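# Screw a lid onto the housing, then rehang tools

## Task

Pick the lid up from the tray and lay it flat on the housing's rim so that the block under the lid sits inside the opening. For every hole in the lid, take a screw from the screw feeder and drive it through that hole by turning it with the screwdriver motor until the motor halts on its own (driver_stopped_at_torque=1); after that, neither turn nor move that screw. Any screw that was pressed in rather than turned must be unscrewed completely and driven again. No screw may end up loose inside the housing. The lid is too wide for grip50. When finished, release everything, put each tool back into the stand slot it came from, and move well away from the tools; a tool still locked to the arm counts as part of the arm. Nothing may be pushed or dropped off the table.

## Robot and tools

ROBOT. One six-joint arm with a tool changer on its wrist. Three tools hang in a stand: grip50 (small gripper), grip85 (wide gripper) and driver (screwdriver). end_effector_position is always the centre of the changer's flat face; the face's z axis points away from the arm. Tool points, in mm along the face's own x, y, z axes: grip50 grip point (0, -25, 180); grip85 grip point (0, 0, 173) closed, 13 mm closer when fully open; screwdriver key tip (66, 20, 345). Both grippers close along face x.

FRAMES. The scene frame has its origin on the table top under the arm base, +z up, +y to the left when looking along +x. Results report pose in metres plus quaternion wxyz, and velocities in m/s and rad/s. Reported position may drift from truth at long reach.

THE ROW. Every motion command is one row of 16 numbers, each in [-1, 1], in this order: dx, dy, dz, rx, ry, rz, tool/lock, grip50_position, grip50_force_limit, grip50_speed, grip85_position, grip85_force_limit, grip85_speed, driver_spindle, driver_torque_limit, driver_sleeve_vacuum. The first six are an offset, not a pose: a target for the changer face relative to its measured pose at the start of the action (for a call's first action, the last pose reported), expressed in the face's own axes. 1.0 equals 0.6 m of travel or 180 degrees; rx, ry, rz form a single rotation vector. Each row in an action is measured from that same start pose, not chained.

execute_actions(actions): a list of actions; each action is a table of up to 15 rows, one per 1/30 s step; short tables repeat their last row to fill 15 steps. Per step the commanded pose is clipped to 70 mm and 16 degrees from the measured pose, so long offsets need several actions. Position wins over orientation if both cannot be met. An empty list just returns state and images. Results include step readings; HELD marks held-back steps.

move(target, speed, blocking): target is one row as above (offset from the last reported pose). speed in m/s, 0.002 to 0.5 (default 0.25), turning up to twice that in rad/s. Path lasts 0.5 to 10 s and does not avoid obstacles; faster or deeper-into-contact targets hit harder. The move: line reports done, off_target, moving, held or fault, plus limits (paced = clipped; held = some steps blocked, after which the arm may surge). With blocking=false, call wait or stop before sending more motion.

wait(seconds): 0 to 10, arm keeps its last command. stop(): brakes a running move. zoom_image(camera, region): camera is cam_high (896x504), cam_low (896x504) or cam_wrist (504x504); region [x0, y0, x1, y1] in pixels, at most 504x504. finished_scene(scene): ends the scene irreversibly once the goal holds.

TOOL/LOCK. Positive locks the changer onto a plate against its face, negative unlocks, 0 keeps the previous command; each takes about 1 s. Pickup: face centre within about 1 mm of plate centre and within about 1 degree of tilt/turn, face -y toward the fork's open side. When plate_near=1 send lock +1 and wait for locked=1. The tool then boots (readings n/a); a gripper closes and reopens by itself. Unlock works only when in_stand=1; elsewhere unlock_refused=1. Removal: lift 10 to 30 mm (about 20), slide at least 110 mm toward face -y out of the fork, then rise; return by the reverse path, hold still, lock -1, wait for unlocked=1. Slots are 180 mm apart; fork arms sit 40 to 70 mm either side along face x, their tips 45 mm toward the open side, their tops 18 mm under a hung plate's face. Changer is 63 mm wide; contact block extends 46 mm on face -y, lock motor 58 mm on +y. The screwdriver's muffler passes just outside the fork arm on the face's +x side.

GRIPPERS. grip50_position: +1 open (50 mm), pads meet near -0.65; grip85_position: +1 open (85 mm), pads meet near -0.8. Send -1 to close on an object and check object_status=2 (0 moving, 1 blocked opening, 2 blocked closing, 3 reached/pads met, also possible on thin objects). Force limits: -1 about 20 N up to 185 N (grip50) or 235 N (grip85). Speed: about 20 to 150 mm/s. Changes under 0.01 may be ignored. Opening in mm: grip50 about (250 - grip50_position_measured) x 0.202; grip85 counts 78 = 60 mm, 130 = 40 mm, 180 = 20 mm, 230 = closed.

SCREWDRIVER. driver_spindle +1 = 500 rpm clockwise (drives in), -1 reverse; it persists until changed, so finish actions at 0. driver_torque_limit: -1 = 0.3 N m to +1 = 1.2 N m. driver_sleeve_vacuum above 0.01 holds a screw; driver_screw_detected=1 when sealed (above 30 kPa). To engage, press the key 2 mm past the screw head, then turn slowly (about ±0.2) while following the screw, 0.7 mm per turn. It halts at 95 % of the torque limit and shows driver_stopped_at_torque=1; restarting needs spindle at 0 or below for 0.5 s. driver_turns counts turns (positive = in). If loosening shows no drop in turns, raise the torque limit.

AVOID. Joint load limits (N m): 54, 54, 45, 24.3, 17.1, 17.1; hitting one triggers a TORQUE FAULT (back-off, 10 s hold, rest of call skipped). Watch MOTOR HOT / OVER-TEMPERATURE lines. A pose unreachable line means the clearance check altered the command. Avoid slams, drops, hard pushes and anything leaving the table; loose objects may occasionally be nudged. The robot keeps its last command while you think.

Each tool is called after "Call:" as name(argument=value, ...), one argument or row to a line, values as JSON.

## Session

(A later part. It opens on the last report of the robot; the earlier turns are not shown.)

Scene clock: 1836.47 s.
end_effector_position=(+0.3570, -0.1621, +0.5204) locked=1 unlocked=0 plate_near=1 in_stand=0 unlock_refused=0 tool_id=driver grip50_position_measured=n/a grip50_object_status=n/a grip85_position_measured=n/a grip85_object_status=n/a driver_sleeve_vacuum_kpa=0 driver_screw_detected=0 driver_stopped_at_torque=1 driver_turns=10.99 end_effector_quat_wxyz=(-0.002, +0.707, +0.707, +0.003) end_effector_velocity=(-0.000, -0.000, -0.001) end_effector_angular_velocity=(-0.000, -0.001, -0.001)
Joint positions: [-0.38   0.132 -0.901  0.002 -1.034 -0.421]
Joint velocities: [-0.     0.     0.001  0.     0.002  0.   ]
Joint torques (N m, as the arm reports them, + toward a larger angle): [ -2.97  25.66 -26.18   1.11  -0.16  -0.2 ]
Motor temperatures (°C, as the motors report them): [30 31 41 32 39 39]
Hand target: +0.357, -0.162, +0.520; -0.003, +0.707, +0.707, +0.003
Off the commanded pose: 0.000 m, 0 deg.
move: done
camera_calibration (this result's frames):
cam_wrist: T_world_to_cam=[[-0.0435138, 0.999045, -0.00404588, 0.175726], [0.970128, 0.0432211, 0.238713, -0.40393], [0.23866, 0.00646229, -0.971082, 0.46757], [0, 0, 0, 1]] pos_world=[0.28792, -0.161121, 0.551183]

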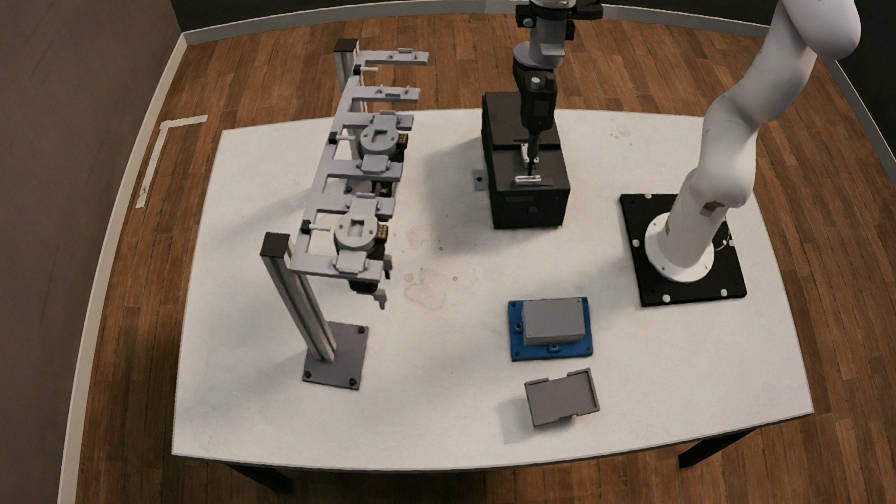

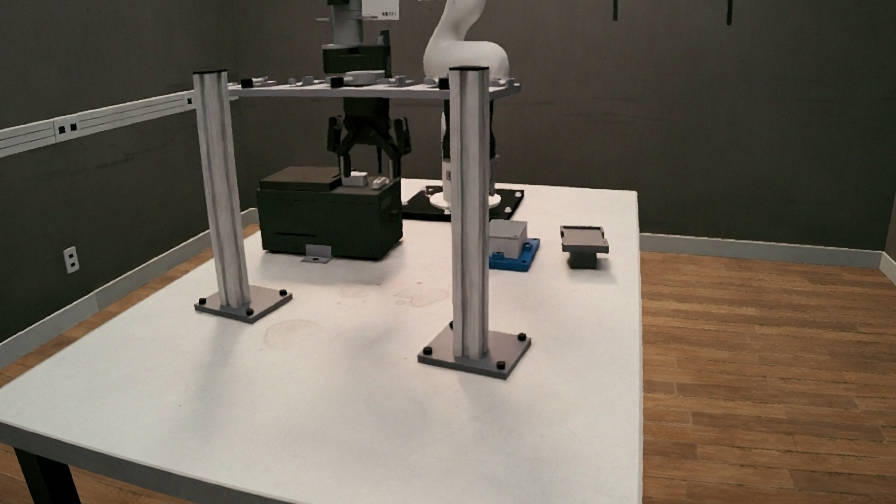

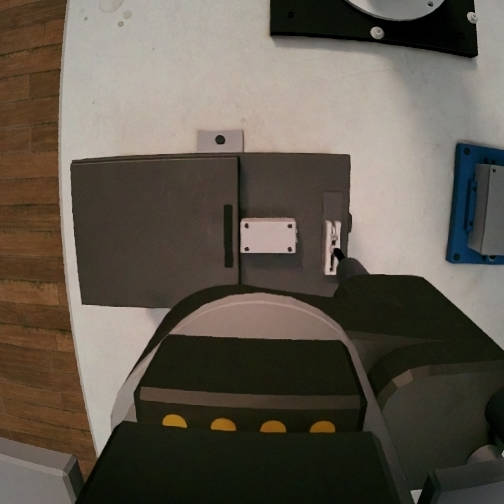

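Call:
move(
  target=[-0.0015,0,0.0098,0,0,0,0,0,0,0,0,0,0,0,0,0],
  speed=0.01,
)

Call:
zoom_image(
  camera="cam_wrist",
  region=[300,200,380,280],
)

Call:
zoom_image(
  camera="cam_low",
  region=[350,150,410,200],
)

Scene clock: 1859.30 s.
end_effector_position=(+0.3570, -0.1630, +0.5146) locked=1 unlocked=0 plate_near=1 in_stand=0 unlock_refused=0 tool_id=driver grip50_position_measured=n/a grip50_object_status=n/a grip85_position_measured=n/a grip85_object_status=n/a driver_sleeve_vacuum_kpa=0 driver_screw_detected=0 driver_stopped_at_torque=1 driver_turns=10.99 end_effector_quat_wxyz=(-0.002, +0.707, +0.707, +0.003) end_effector_velocity=(+0.000, -0.001, -0.000) end_effector_angular_velocity=(-0.001, -0.003, -0.002)
Joint positions: [-0.382  0.128 -0.892  0.002 -1.021 -0.424]
Joint velocities: [-0.002  0.     0.001  0.     0.003  0.   ]
Joint torques (N m, as the arm reports them, + toward a larger angle): [ -1.6   25.04 -26.89   0.9   -0.13  -0.37]
Motor temperatures (°C, as the motors report them): [30 31 41 32 39 39]
Hand target: +0.357, -0.163, +0.515; -0.002, +0.707, +0.707, +0.003
Off the commanded pose: 0.000 m, 0 deg.
move: done
camera_calibration (this result's frames):
cam_wrist: T_world_to_cam=[[-0.0434926, 0.999046, -0.0040416, 0.176543], [0.97014, 0.0431998, 0.238668, -0.402473], [0.238614, 0.00645936, -0.971093, 0.461922], [0, 0, 0, 1]] pos_world=[0.287913, -0.161971, 0.54534]

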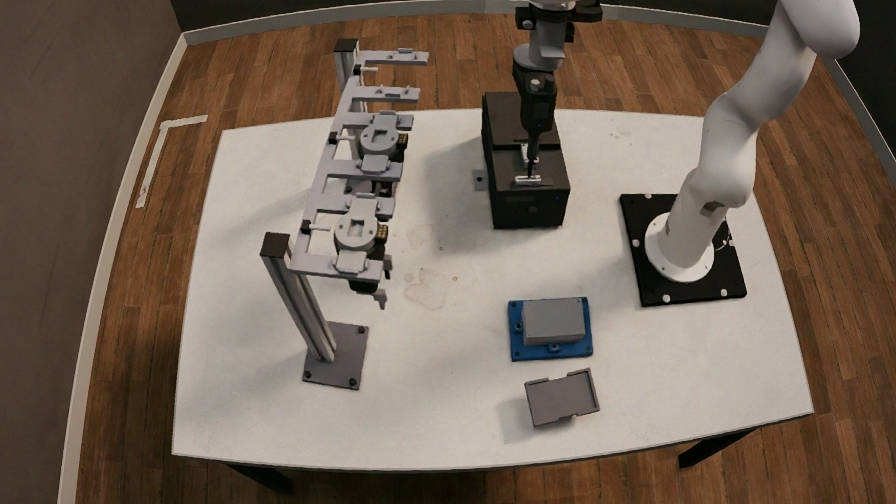

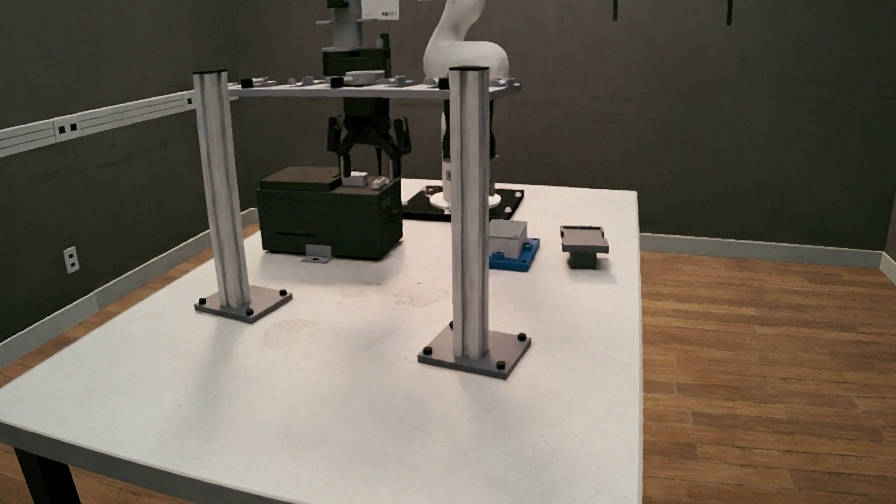

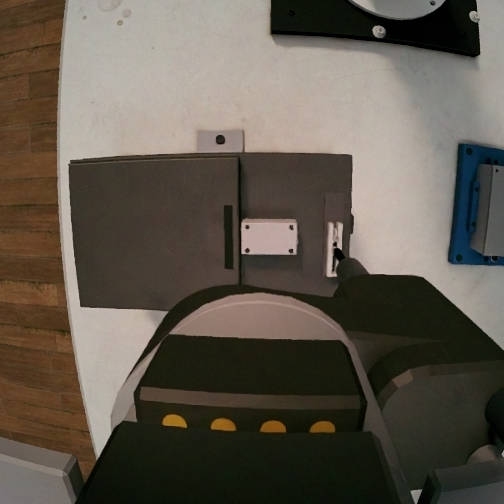

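Region (300, 200, 380, 280) of cam_wrist's 504x504 image, scaled by 6.300, with more detail than that image has.

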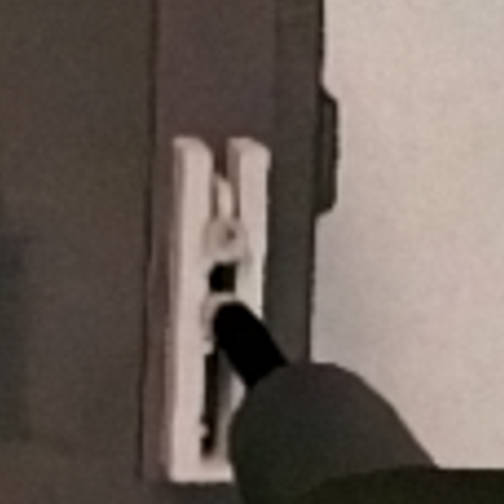

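Region (350, 150, 410, 200) of cam_low's 896x504 image, scaled by 8.400, with more detail than that image has.

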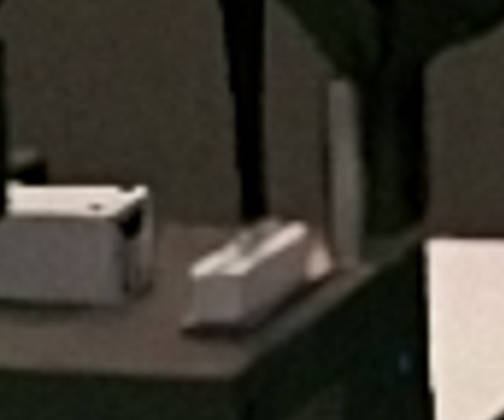

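Call:
move(
  target=[-0.0008,-0.0004,0.0065,0,0,0,0,0,0,0,0,0,0,0,0,0.5],
  speed=0.005,
)

Call:
zoom_image(
  camera="cam_wrist",
  region=[300,200,380,280],
)

Scene clock: 1867.10 s.
end_effector_position=(+0.3568, -0.1634, +0.5108) locked=1 unlocked=0 plate_near=1 in_stand=0 unlock_refused=0 tool_id=driver grip50_position_measured=n/a grip50_object_status=n/a grip85_position_measured=n/a grip85_object_status=n/a driver_sleeve_vacuum_kpa=40 driver_screw_detected=1 driver_stopped_at_torque=1 driver_turns=10.99 end_effector_quat_wxyz=(-0.002, +0.707, +0.707, +0.003) end_effector_velocity=(-0.000, -0.000, -0.002) end_effector_angular_velocity=(+0.000, +0.002, -0.000)
Joint positions: [-0.383  0.126 -0.885  0.002 -1.012 -0.425]
Joint velocities: [-0.001 -0.001  0.002 -0.001  0.002  0.   ]
Joint torques (N m, as the arm reports them, + toward a larger angle): [ -1.72  23.95 -25.18   0.76   0.04  -0.24]
Motor temperatures (°C, as the motors report them): [30 31 41 32 39 39]
Hand target: +0.357, -0.163, +0.511; -0.002, +0.707, +0.707, +0.003
Off the commanded pose: 0.000 m, 0 deg.
move: done
camera_calibration (this result's frames):
cam_wrist: T_world_to_cam=[[-0.0434575, 0.999047, -0.00407657, 0.176968], [0.970087, 0.0431726, 0.238887, -0.401463], [0.238835, 0.00642682, -0.971039, 0.458265], [0, 0, 0, 1]] pos_world=[0.287695, -0.162412, 0.541619]

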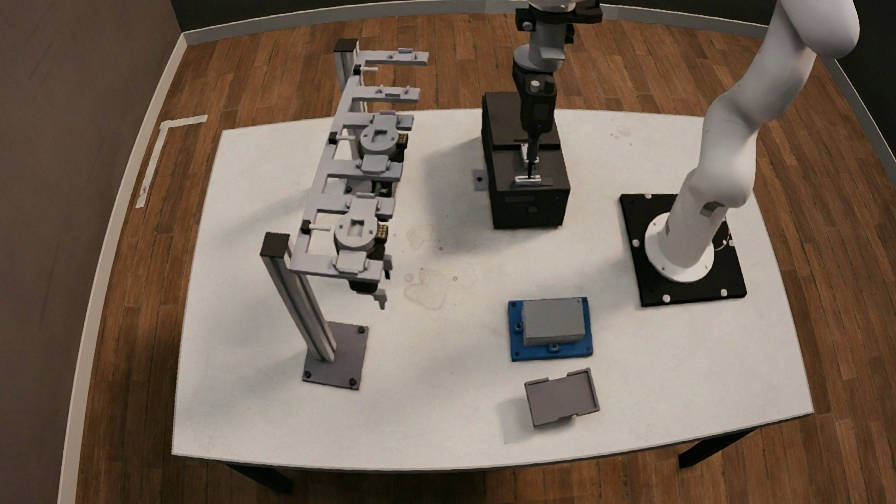

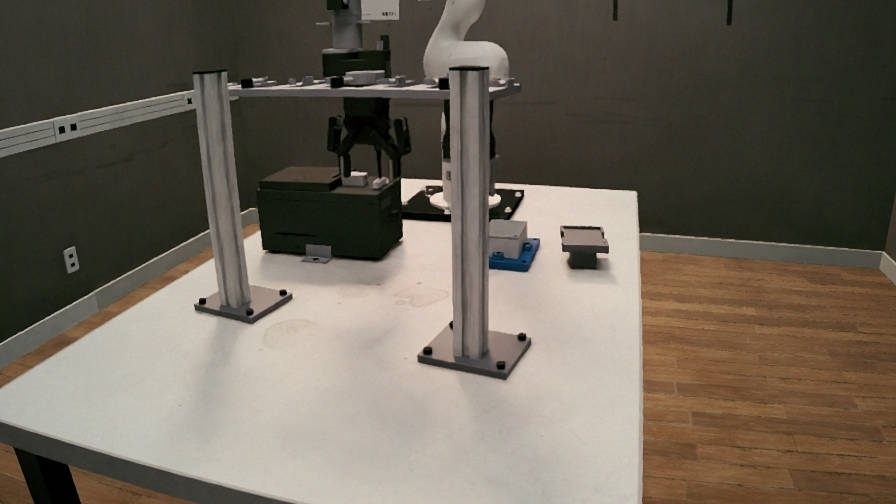

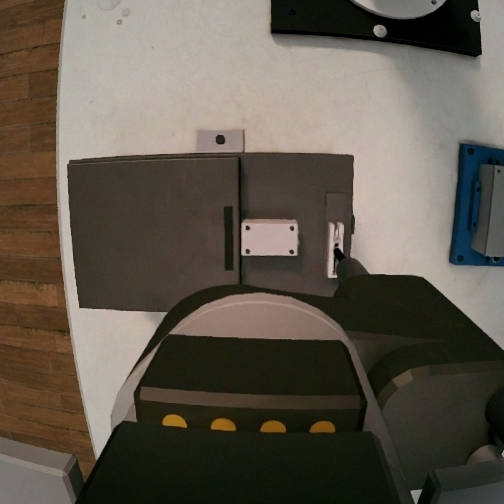

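Region (300, 200, 380, 280) of cam_wrist's 504x504 image, scaled by 6.300, with more detail than that image has.

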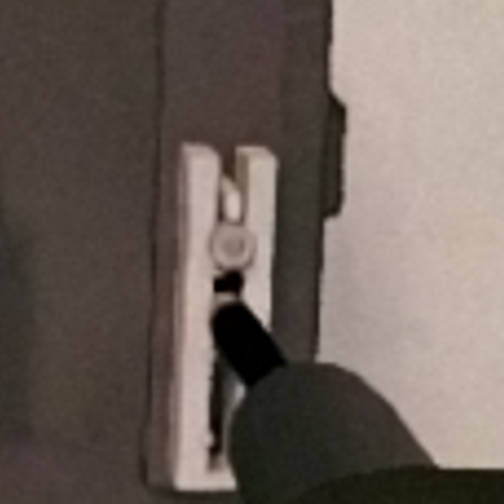

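Call:
move(
  target=[0,0,0.005,0,0,0,0,0,0,0,0,0,0,0,0,0.5],
  speed=0.005,
)

Call:
move(
  target=[0,0,-0.045,0,0,0,0,0,0,0,0,0,0,0,0,0.5],
  speed=0.02,
)

Call:
zoom_image(
  camera="cam_low",
  region=[340,120,420,200],
)

Scene clock: 1880.17 s.
end_effector_position=(+0.3568, -0.1634, +0.5079) locked=1 unlocked=0 plate_near=1 in_stand=0 unlock_refused=0 tool_id=driver grip50_position_measured=n/a grip50_object_status=n/a grip85_position_measured=n/a grip85_object_status=n/a driver_sleeve_vacuum_kpa=40 driver_screw_detected=1 driver_stopped_at_torque=1 driver_turns=10.99 end_effector_quat_wxyz=(-0.002, +0.707, +0.707, +0.003) end_effector_velocity=(+0.000, -0.000, -0.000) end_effector_angular_velocity=(-0.001, -0.001, +0.000)
Joint positions: [-0.383  0.124 -0.88   0.002 -1.005 -0.425]
Joint velocities: [-0.     0.     0.001 -0.     0.001  0.   ]
Joint torques (N m, as the arm reports them, + toward a larger angle): [ -2.22  23.51 -23.99   0.42   0.18  -0.33]
Motor temperatures (°C, as the motors report them): [30 31 41 32 39 39]
Hand target: +0.357, -0.163, +0.508; -0.002, +0.707, +0.707, +0.003
Off the commanded pose: 0.000 m, 0 deg.
move: done
camera_calibration (this result's frames):
cam_wrist: T_world_to_cam=[[-0.0434428, 0.999048, -0.00409817, 0.176943], [0.970076, 0.0431631, 0.238935, -0.400789], [0.238884, 0.00640446, -0.971027, 0.455381], [0, 0, 0, 1]] pos_world=[0.2877, -0.162392, 0.538675]

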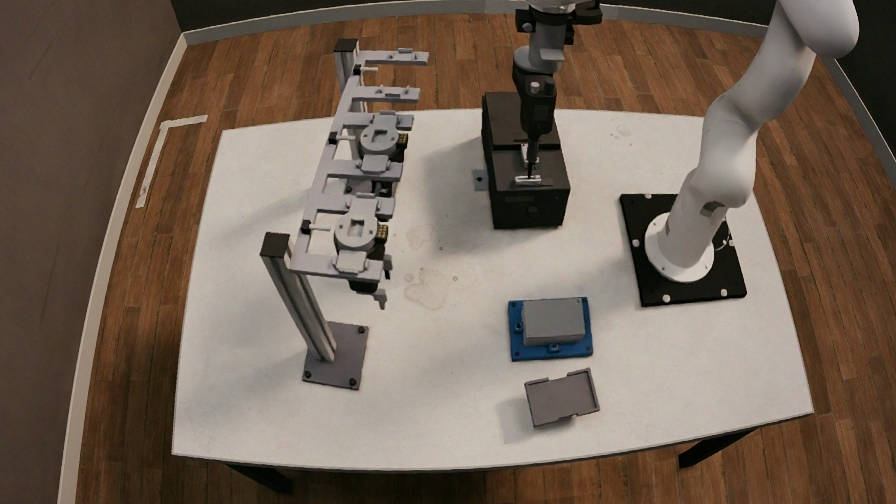

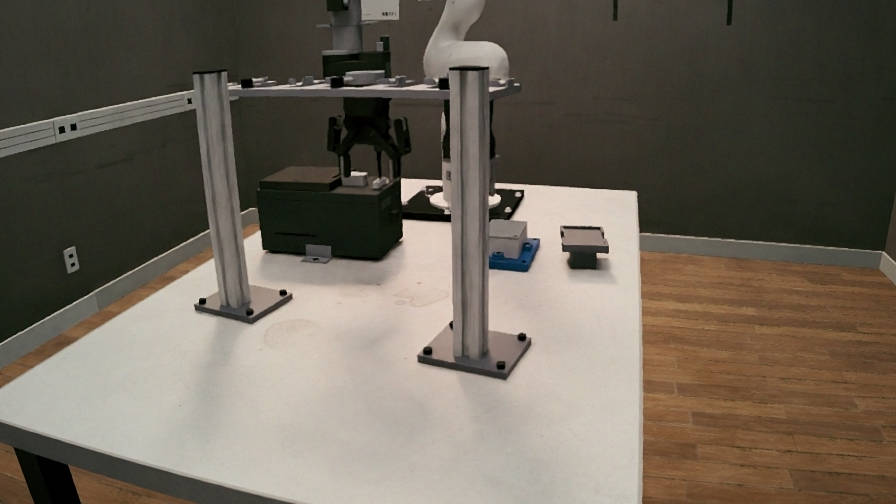

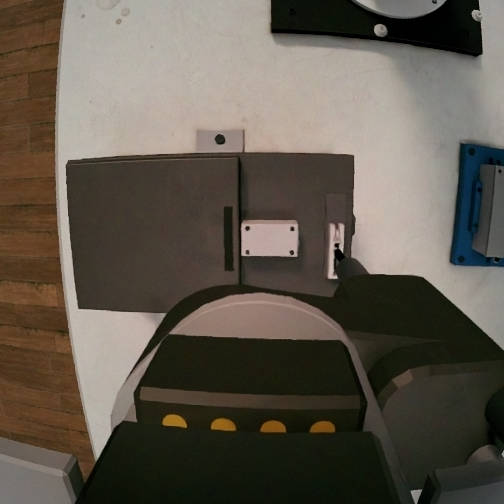

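Scene clock: 1881.77 s.
end_effector_position=(+0.3568, -0.1636, +0.5348) locked=1 unlocked=0 plate_near=1 in_stand=0 unlock_refused=0 tool_id=driver grip50_position_measured=n/a grip50_object_status=n/a grip85_position_measured=n/a grip85_object_status=n/a driver_sleeve_vacuum_kpa=39 driver_screw_detected=1 driver_stopped_at_torque=1 driver_turns=10.99 end_effector_quat_wxyz=(-0.002, +0.707, +0.707, +0.003) end_effector_velocity=(-0.000, +0.000, +0.001) end_effector_angular_velocity=(+0.000, +0.001, +0.000)
Joint positions: [-0.383  0.139 -0.928  0.002 -1.067 -0.425]
Joint velocities: [ 0.     0.    -0.001 -0.    -0.002  0.   ]
Joint torques (N m, as the arm reports them, + toward a larger angle): [ -1.81  25.87 -26.61   0.77  -0.08  -0.24]
Motor temperatures (°C, as the motors report them): [30 31 41 32 39 39]
Hand target: +0.357, -0.164, +0.535; -0.002, +0.707, +0.707, +0.003
Off the commanded pose: 0.000 m, 0 deg.
move: done
camera_calibration (this result's frames):
cam_wrist: T_world_to_cam=[[-0.043535, 0.999044, -0.00404123, 0.177234], [0.970071, 0.043239, 0.23894, -0.407206], [0.238887, 0.00648199, -0.971026, 0.481534], [0, 0, 0, 1]] pos_world=[0.287703, -0.162579, 0.565597]

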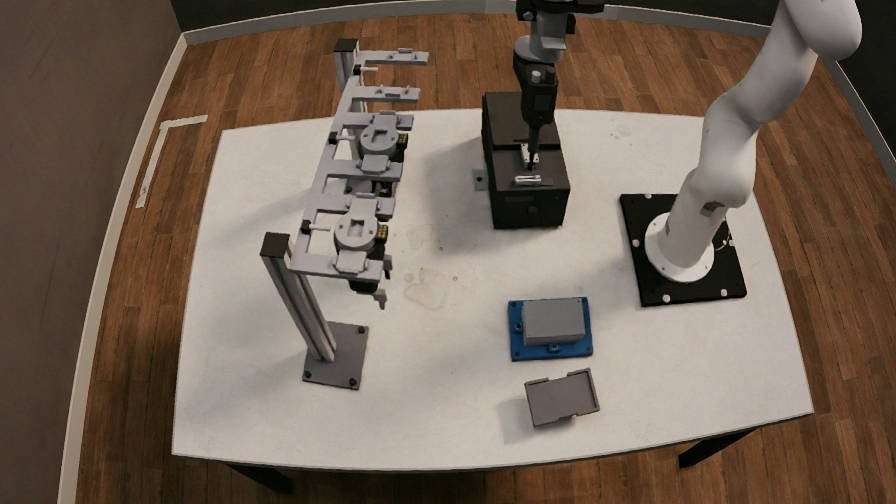

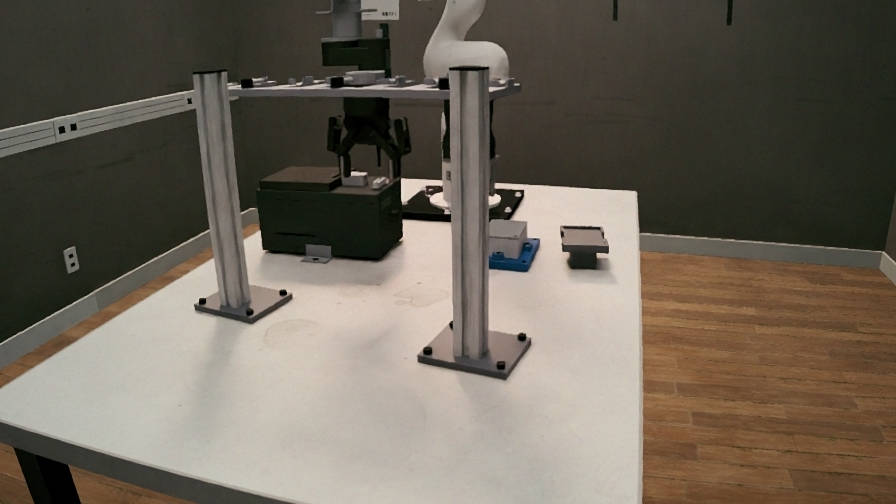

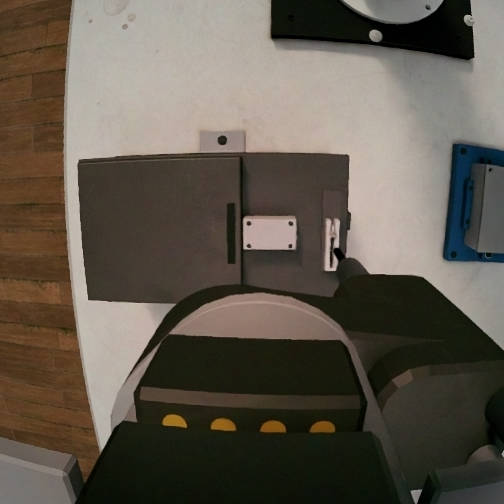

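Region (340, 120, 420, 200) of cam_low's 896x504 image, scaled by 6.300, with more detail than that image has.

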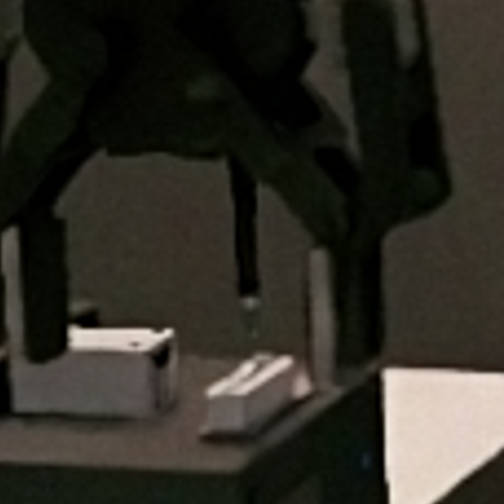

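Call:
move(
  target=[0.3885,-0.1417,-0.02,0,0,0,0,0,0,0,0,0,0,0,0,0.5],
  speed=0.15,
)

Call:
move(
  target=[0,0,0.19,0,0,0,0,0,0,0,0,0,0,0,0,0.5],
  speed=0.1,
)

Call:
zoom_image(
  camera="cam_wrist",
  region=[300,200,380,280],
)

Call:
zoom_image(
  camera="cam_low",
  region=[480,190,540,250],
)

Scene clock: 1893.90 s.
end_effector_position=(+0.2719, +0.0694, +0.5485) locked=1 unlocked=0 plate_near=1 in_stand=0 unlock_refused=0 tool_id=driver grip50_position_measured=n/a grip50_object_status=n/a grip85_position_measured=n/a grip85_object_status=n/a driver_sleeve_vacuum_kpa=39 driver_screw_detected=1 driver_stopped_at_torque=1 driver_turns=10.99 end_effector_quat_wxyz=(-0.003, +0.707, +0.707, +0.003) end_effector_velocity=(-0.000, +0.001, -0.000) end_effector_angular_velocity=(-0.001, -0.000, -0.001)
Joint positions: [ 0.299  0.448 -0.724  0.003 -1.172  0.257]
Joint velocities: [ 0.005 -0.    -0.    -0.002 -0.     0.007]
Joint torques (N m, as the arm reports them, + toward a larger angle): [ -2.49   6.42 -26.97   0.93   0.62  -0.17]
Motor temperatures (°C, as the motors report them): [30 31 42 32 39 39]
Hand target: +0.272, +0.070, +0.549; -0.003, +0.707, +0.707, +0.003
Off the commanded pose: 0.000 m, 0 deg.
move: done
camera_calibration (this result's frames):
cam_wrist: T_world_to_cam=[[-0.0435163, 0.999048, -0.0029525, -0.0598132], [0.970295, 0.0429675, 0.238081, -0.337818], [0.237981, 0.00749559, -0.971241, 0.513849], [0, 0, 0, 1]] pos_world=[0.202894, 0.0704199, 0.579323]

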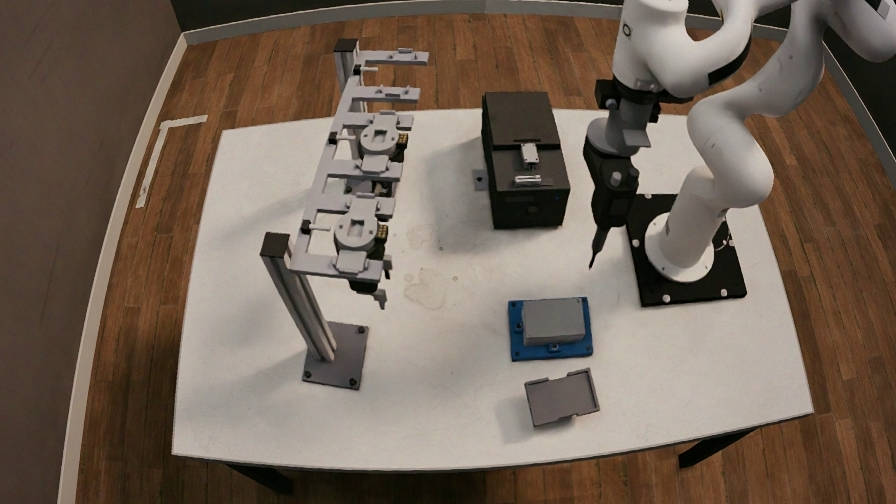

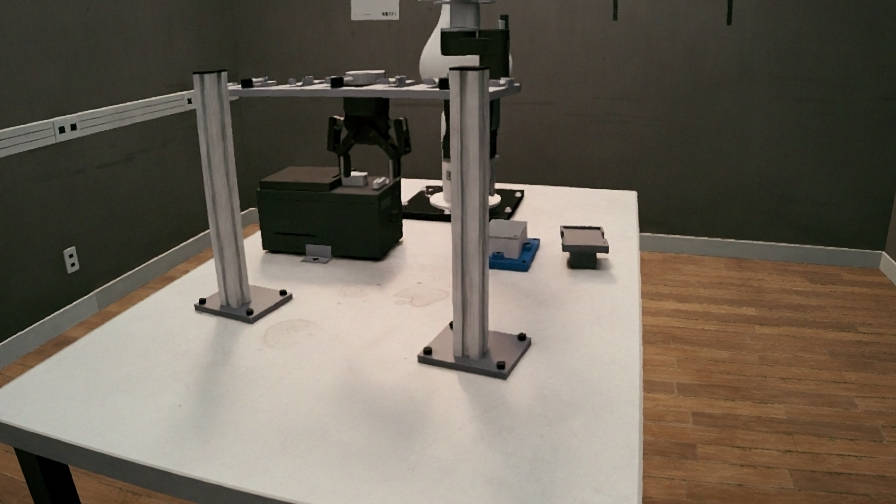

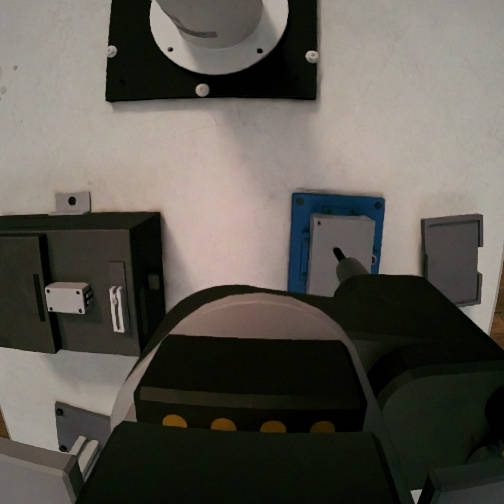

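Scene clock: 1895.43 s.
end_effector_position=(+0.2720, +0.0702, +0.4348) locked=1 unlocked=0 plate_near=1 in_stand=0 unlock_refused=0 tool_id=driver grip50_position_measured=n/a grip50_object_status=n/a grip85_position_measured=n/a grip85_object_status=n/a driver_sleeve_vacuum_kpa=39 driver_screw_detected=1 driver_stopped_at_torque=1 driver_turns=10.99 end_effector_quat_wxyz=(-0.003, +0.707, +0.707, +0.003) end_effector_velocity=(-0.000, +0.000, -0.001) end_effector_angular_velocity=(+0.000, +0.002, +0.000)
Joint positions: [ 0.299  0.377 -0.512  0.004 -0.888  0.257]
Joint velocities: [ 0.    -0.002  0.002  0.001  0.002 -0.   ]
Joint torques (N m, as the arm reports them, + toward a larger angle): [ -2.85   9.59 -25.63   0.76   0.61  -0.31]
Motor temperatures (°C, as the motors report them): [30 31 42 32 39 39]
Hand target: +0.272, +0.070, +0.434; -0.003, +0.707, +0.707, +0.003
Off the commanded pose: 0.000 m, 0 deg.
move: done
camera_calibration (this result's frames):
cam_wrist: T_world_to_cam=[[-0.0430861, 0.999067, -0.00306667, -0.0610307], [0.970174, 0.0425725, 0.238642, -0.311038], [0.23855, 0.00730694, -0.971103, 0.403157], [0, 0, 0, 1]] pos_world=[0.202959, 0.0712696, 0.465547]

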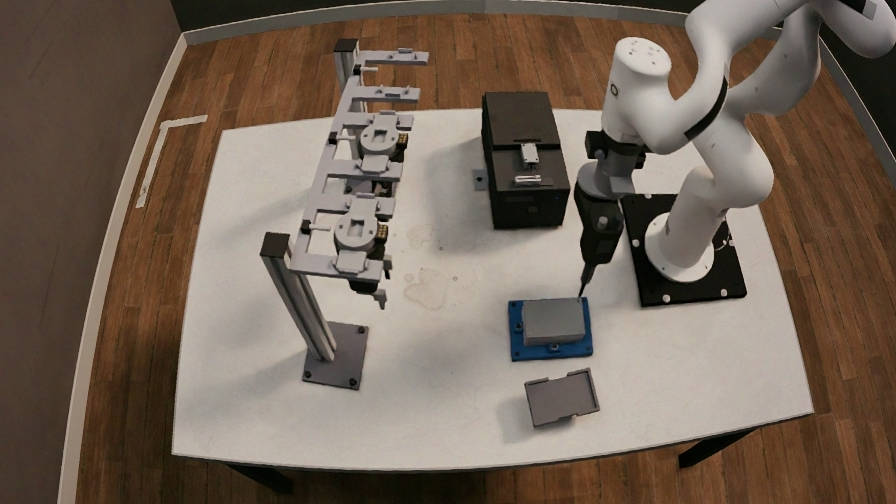

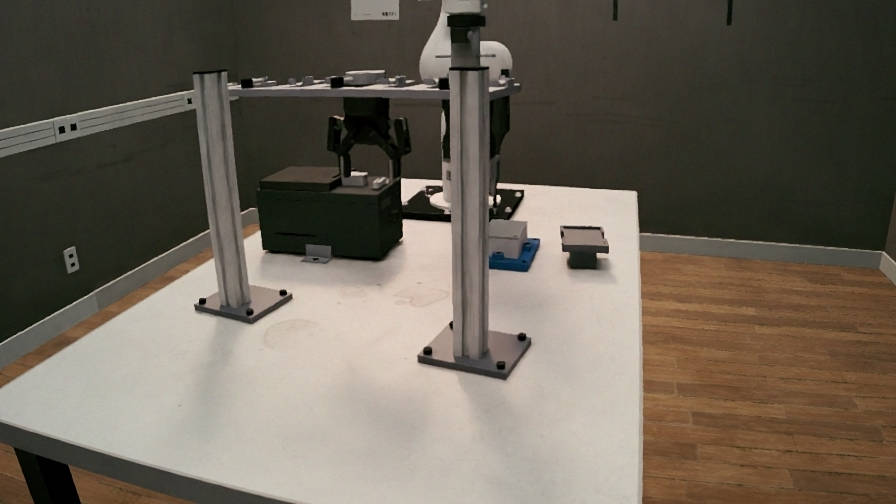

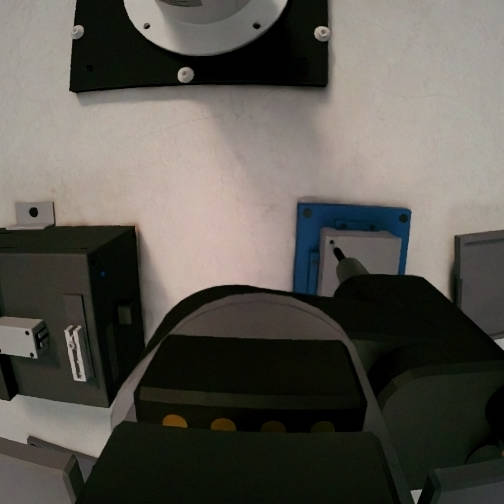

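Region (300, 200, 380, 280) of cam_wrist's 504x504 image, scaled by 6.300, with more detail than that image has.

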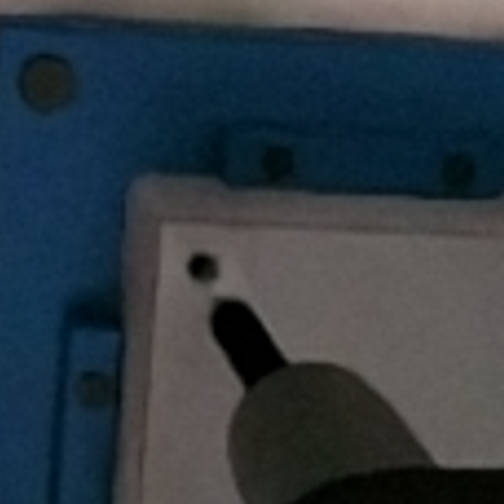

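Region (480, 190, 540, 250) of cam_low's 896x504 image, scaled by 8.400, with more detail than that image has.

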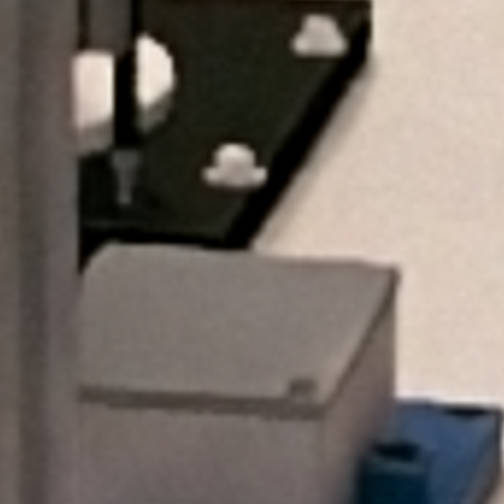

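Call:
move(
  target=[0.0002,-0.0014,0.018,0,0,0,0,0,0,0,0,0,0,0,0,0.5],
  speed=0.01,
)

Call:
zoom_image(
  camera="cam_wrist",
  region=[315,225,355,265],
)

Call:
zoom_image(
  camera="cam_low",
  region=[485,200,515,230],
)

Call:
zoom_image(
  camera="cam_high",
  region=[560,280,600,310],
)

Scene clock: 1916.27 s.
end_effector_position=(+0.2712, +0.0704, +0.4240) locked=1 unlocked=0 plate_near=1 in_stand=0 unlock_refused=0 tool_id=driver grip50_position_measured=n/a grip50_object_status=n/a grip85_position_measured=n/a grip85_object_status=n/a driver_sleeve_vacuum_kpa=39 driver_screw_detected=1 driver_stopped_at_torque=1 driver_turns=10.99 end_effector_quat_wxyz=(-0.003, +0.707, +0.707, +0.003) end_effector_velocity=(-0.000, +0.000, -0.001) end_effector_angular_velocity=(+0.000, -0.001, +0.001)
Joint positions: [ 0.3    0.366 -0.493  0.004 -0.859  0.258]
Joint velocities: [ 0.001 -0.001  0.001  0.     0.003 -0.   ]
Joint torques (N m, as the arm reports them, + toward a larger angle): [ -2.62  10.93 -25.28   0.8    0.74  -0.27]
Motor temperatures (°C, as the motors report them): [30 31 42 32 39 39]
Hand target: +0.271, +0.070, +0.424; -0.003, +0.707, +0.707, +0.003
Off the commanded pose: 0.000 m, 0 deg.
move: done
camera_calibration (this result's frames):
cam_wrist: T_world_to_cam=[[-0.0430512, 0.999068, -0.00310761, -0.0612849], [0.970186, 0.0425488, 0.238597, -0.307647], [0.238507, 0.00725694, -0.971114, 0.392933], [0, 0, 0, 1]] pos_world=[0.202119, 0.0714663, 0.454796]

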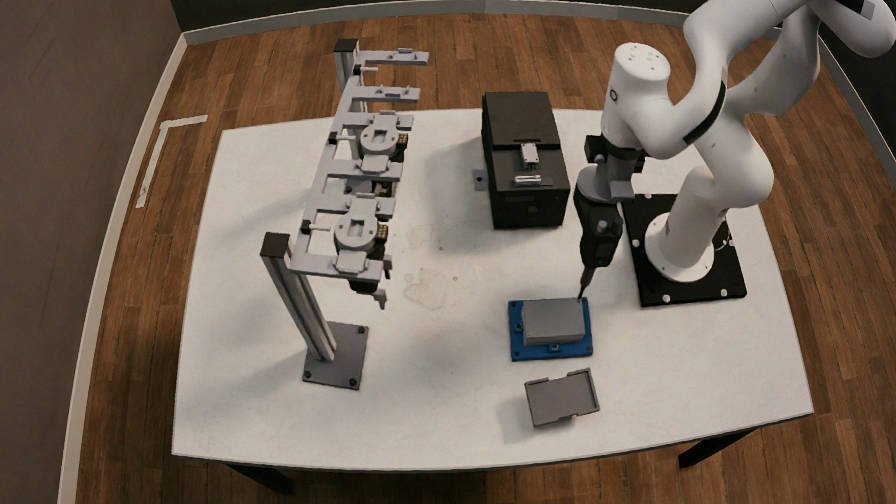

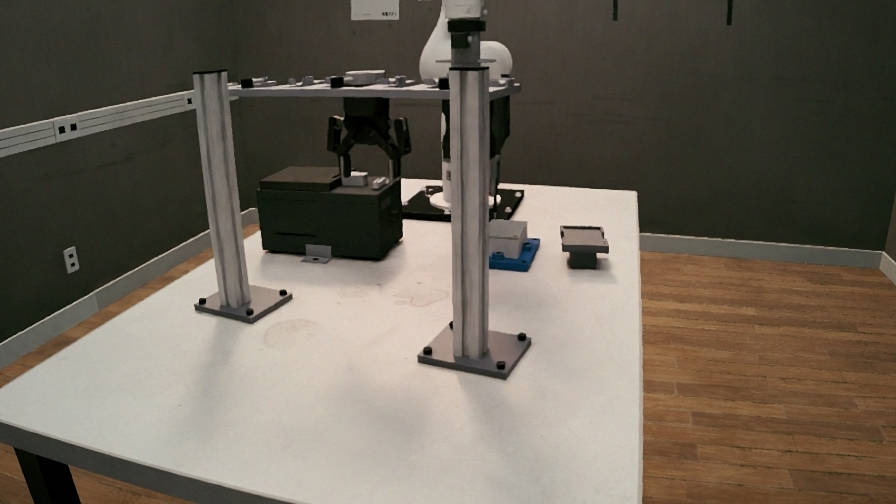

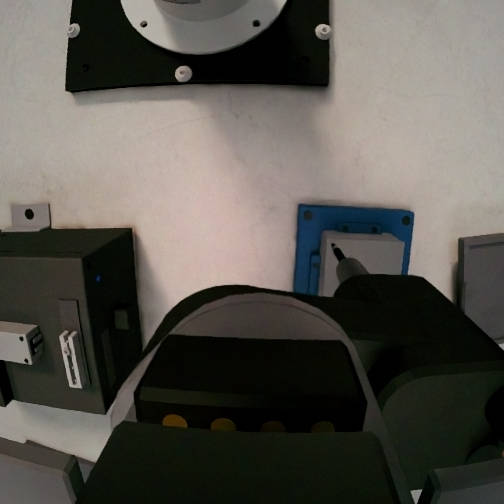

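Region (315, 225, 355, 265) of cam_wrist's 504x504 image, scaled by 12.600, with more detail than that image has.

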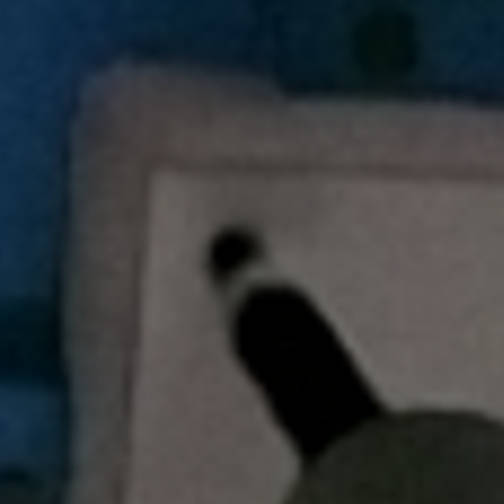

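Region (485, 200, 515, 230) of cam_low's 896x504 image, scaled by 16.800, with more detail than that image has.

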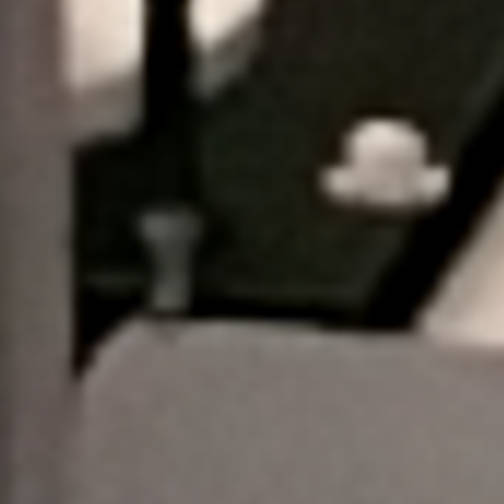

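Region (560, 280, 600, 310) of cam_high's 896x504 image, scaled by 12.600, with more detail than that image has; it fills the top 378 rows of this view, and the rest is white.

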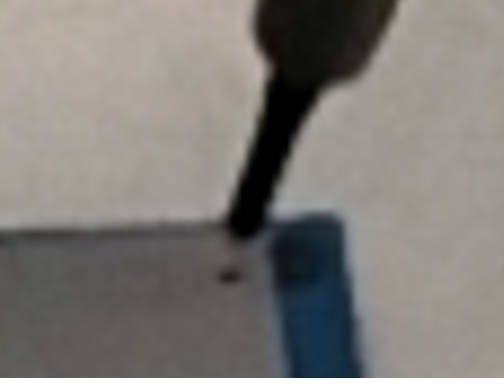

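Call:
move(
  target=[0,0,0.0103,0,0,0,0,0,0,0,0,0,0,0,0,0.5],
  speed=0.003,
)

Call:
zoom_image(
  camera="cam_low",
  region=[485,200,515,230],
)

Call:
zoom_image(
  camera="cam_wrist",
  region=[315,225,355,265],
)

Scene clock: 1929.33 s.
end_effector_position=(+0.2712, +0.0705, +0.4179) locked=1 unlocked=0 plate_near=1 in_stand=0 unlock_refused=0 tool_id=driver grip50_position_measured=n/a grip50_object_status=n/a grip85_position_measured=n/a grip85_object_status=n/a driver_sleeve_vacuum_kpa=39 driver_screw_detected=1 driver_stopped_at_torque=1 driver_turns=10.99 end_effector_quat_wxyz=(-0.003, +0.707, +0.707, +0.004) end_effector_velocity=(-0.000, -0.000, -0.000) end_effector_angular_velocity=(+0.000, +0.001, -0.001)
Joint positions: [ 0.301  0.358 -0.484  0.004 -0.842  0.258]
Joint velocities: [-0.001  0.     0.001  0.     0.    -0.001]
Joint torques (N m, as the arm reports them, + toward a larger angle): [ -1.35   7.76 -24.16   0.44   0.73  -0.24]
Motor temperatures (°C, as the motors report them): [30 31 42 32 39 39]
Hand target: +0.271, +0.070, +0.418; -0.003, +0.707, +0.707, +0.003
Off the commanded pose: 0.000 m, 0 deg.
move: done
camera_calibration (this result's frames):
cam_wrist: T_world_to_cam=[[-0.0430194, 0.999069, -0.00309366, -0.0613673], [0.970157, 0.0425136, 0.238722, -0.306253], [0.238631, 0.00726833, -0.971083, 0.386919], [0, 0, 0, 1]] pos_world=[0.202142, 0.0715179, 0.44865]

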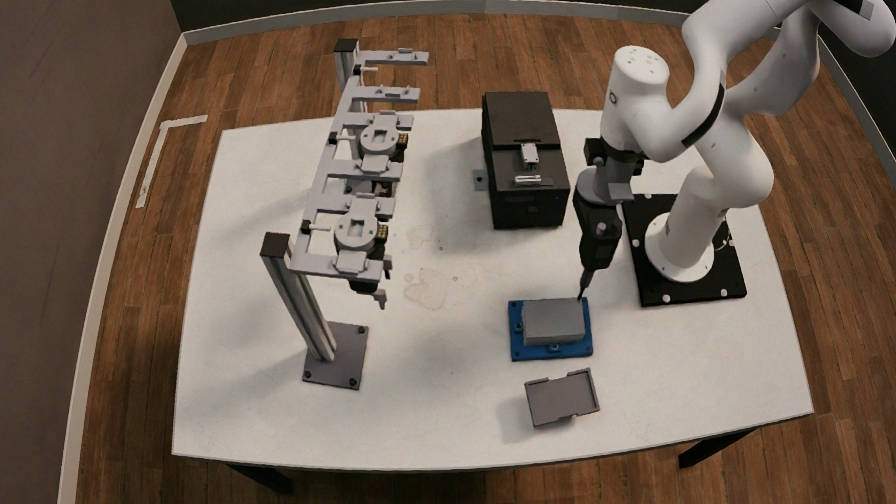

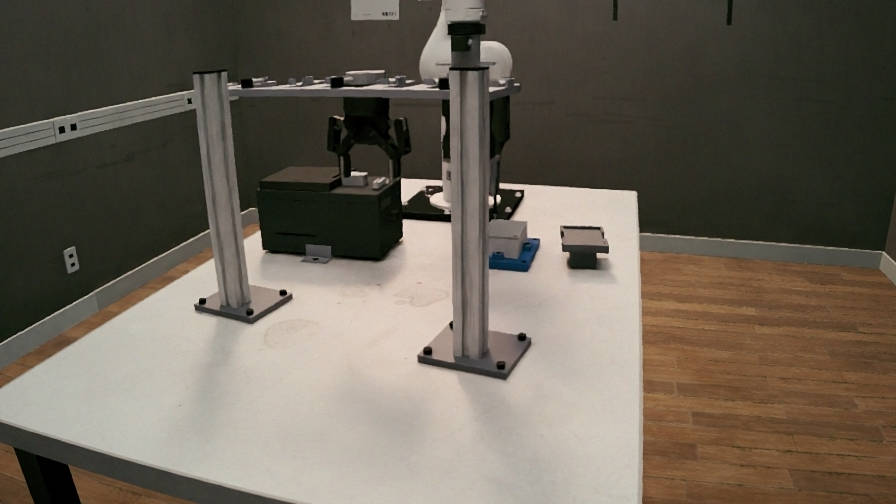

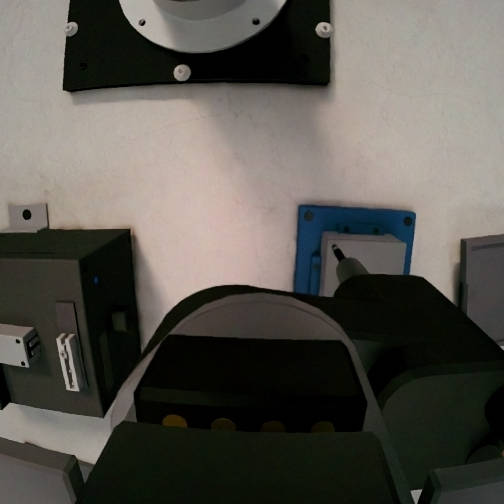

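Region (485, 200, 515, 230) of cam_low's 896x504 image, scaled by 16.800, with more detail than that image has.

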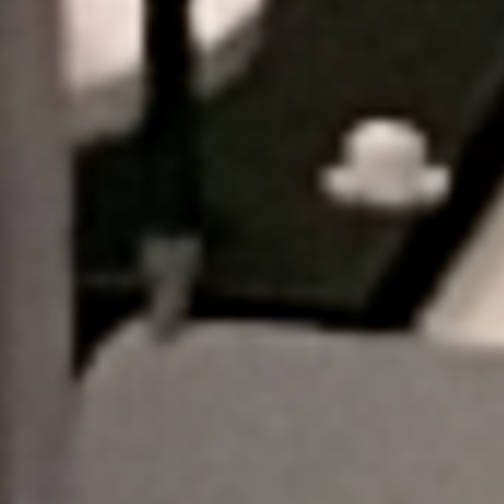

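Region (315, 225, 355, 265) of cam_wrist's 504x504 image, scaled by 12.600, with more detail than that image has.

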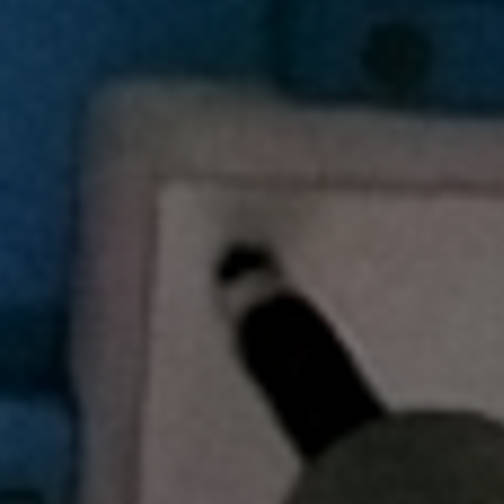

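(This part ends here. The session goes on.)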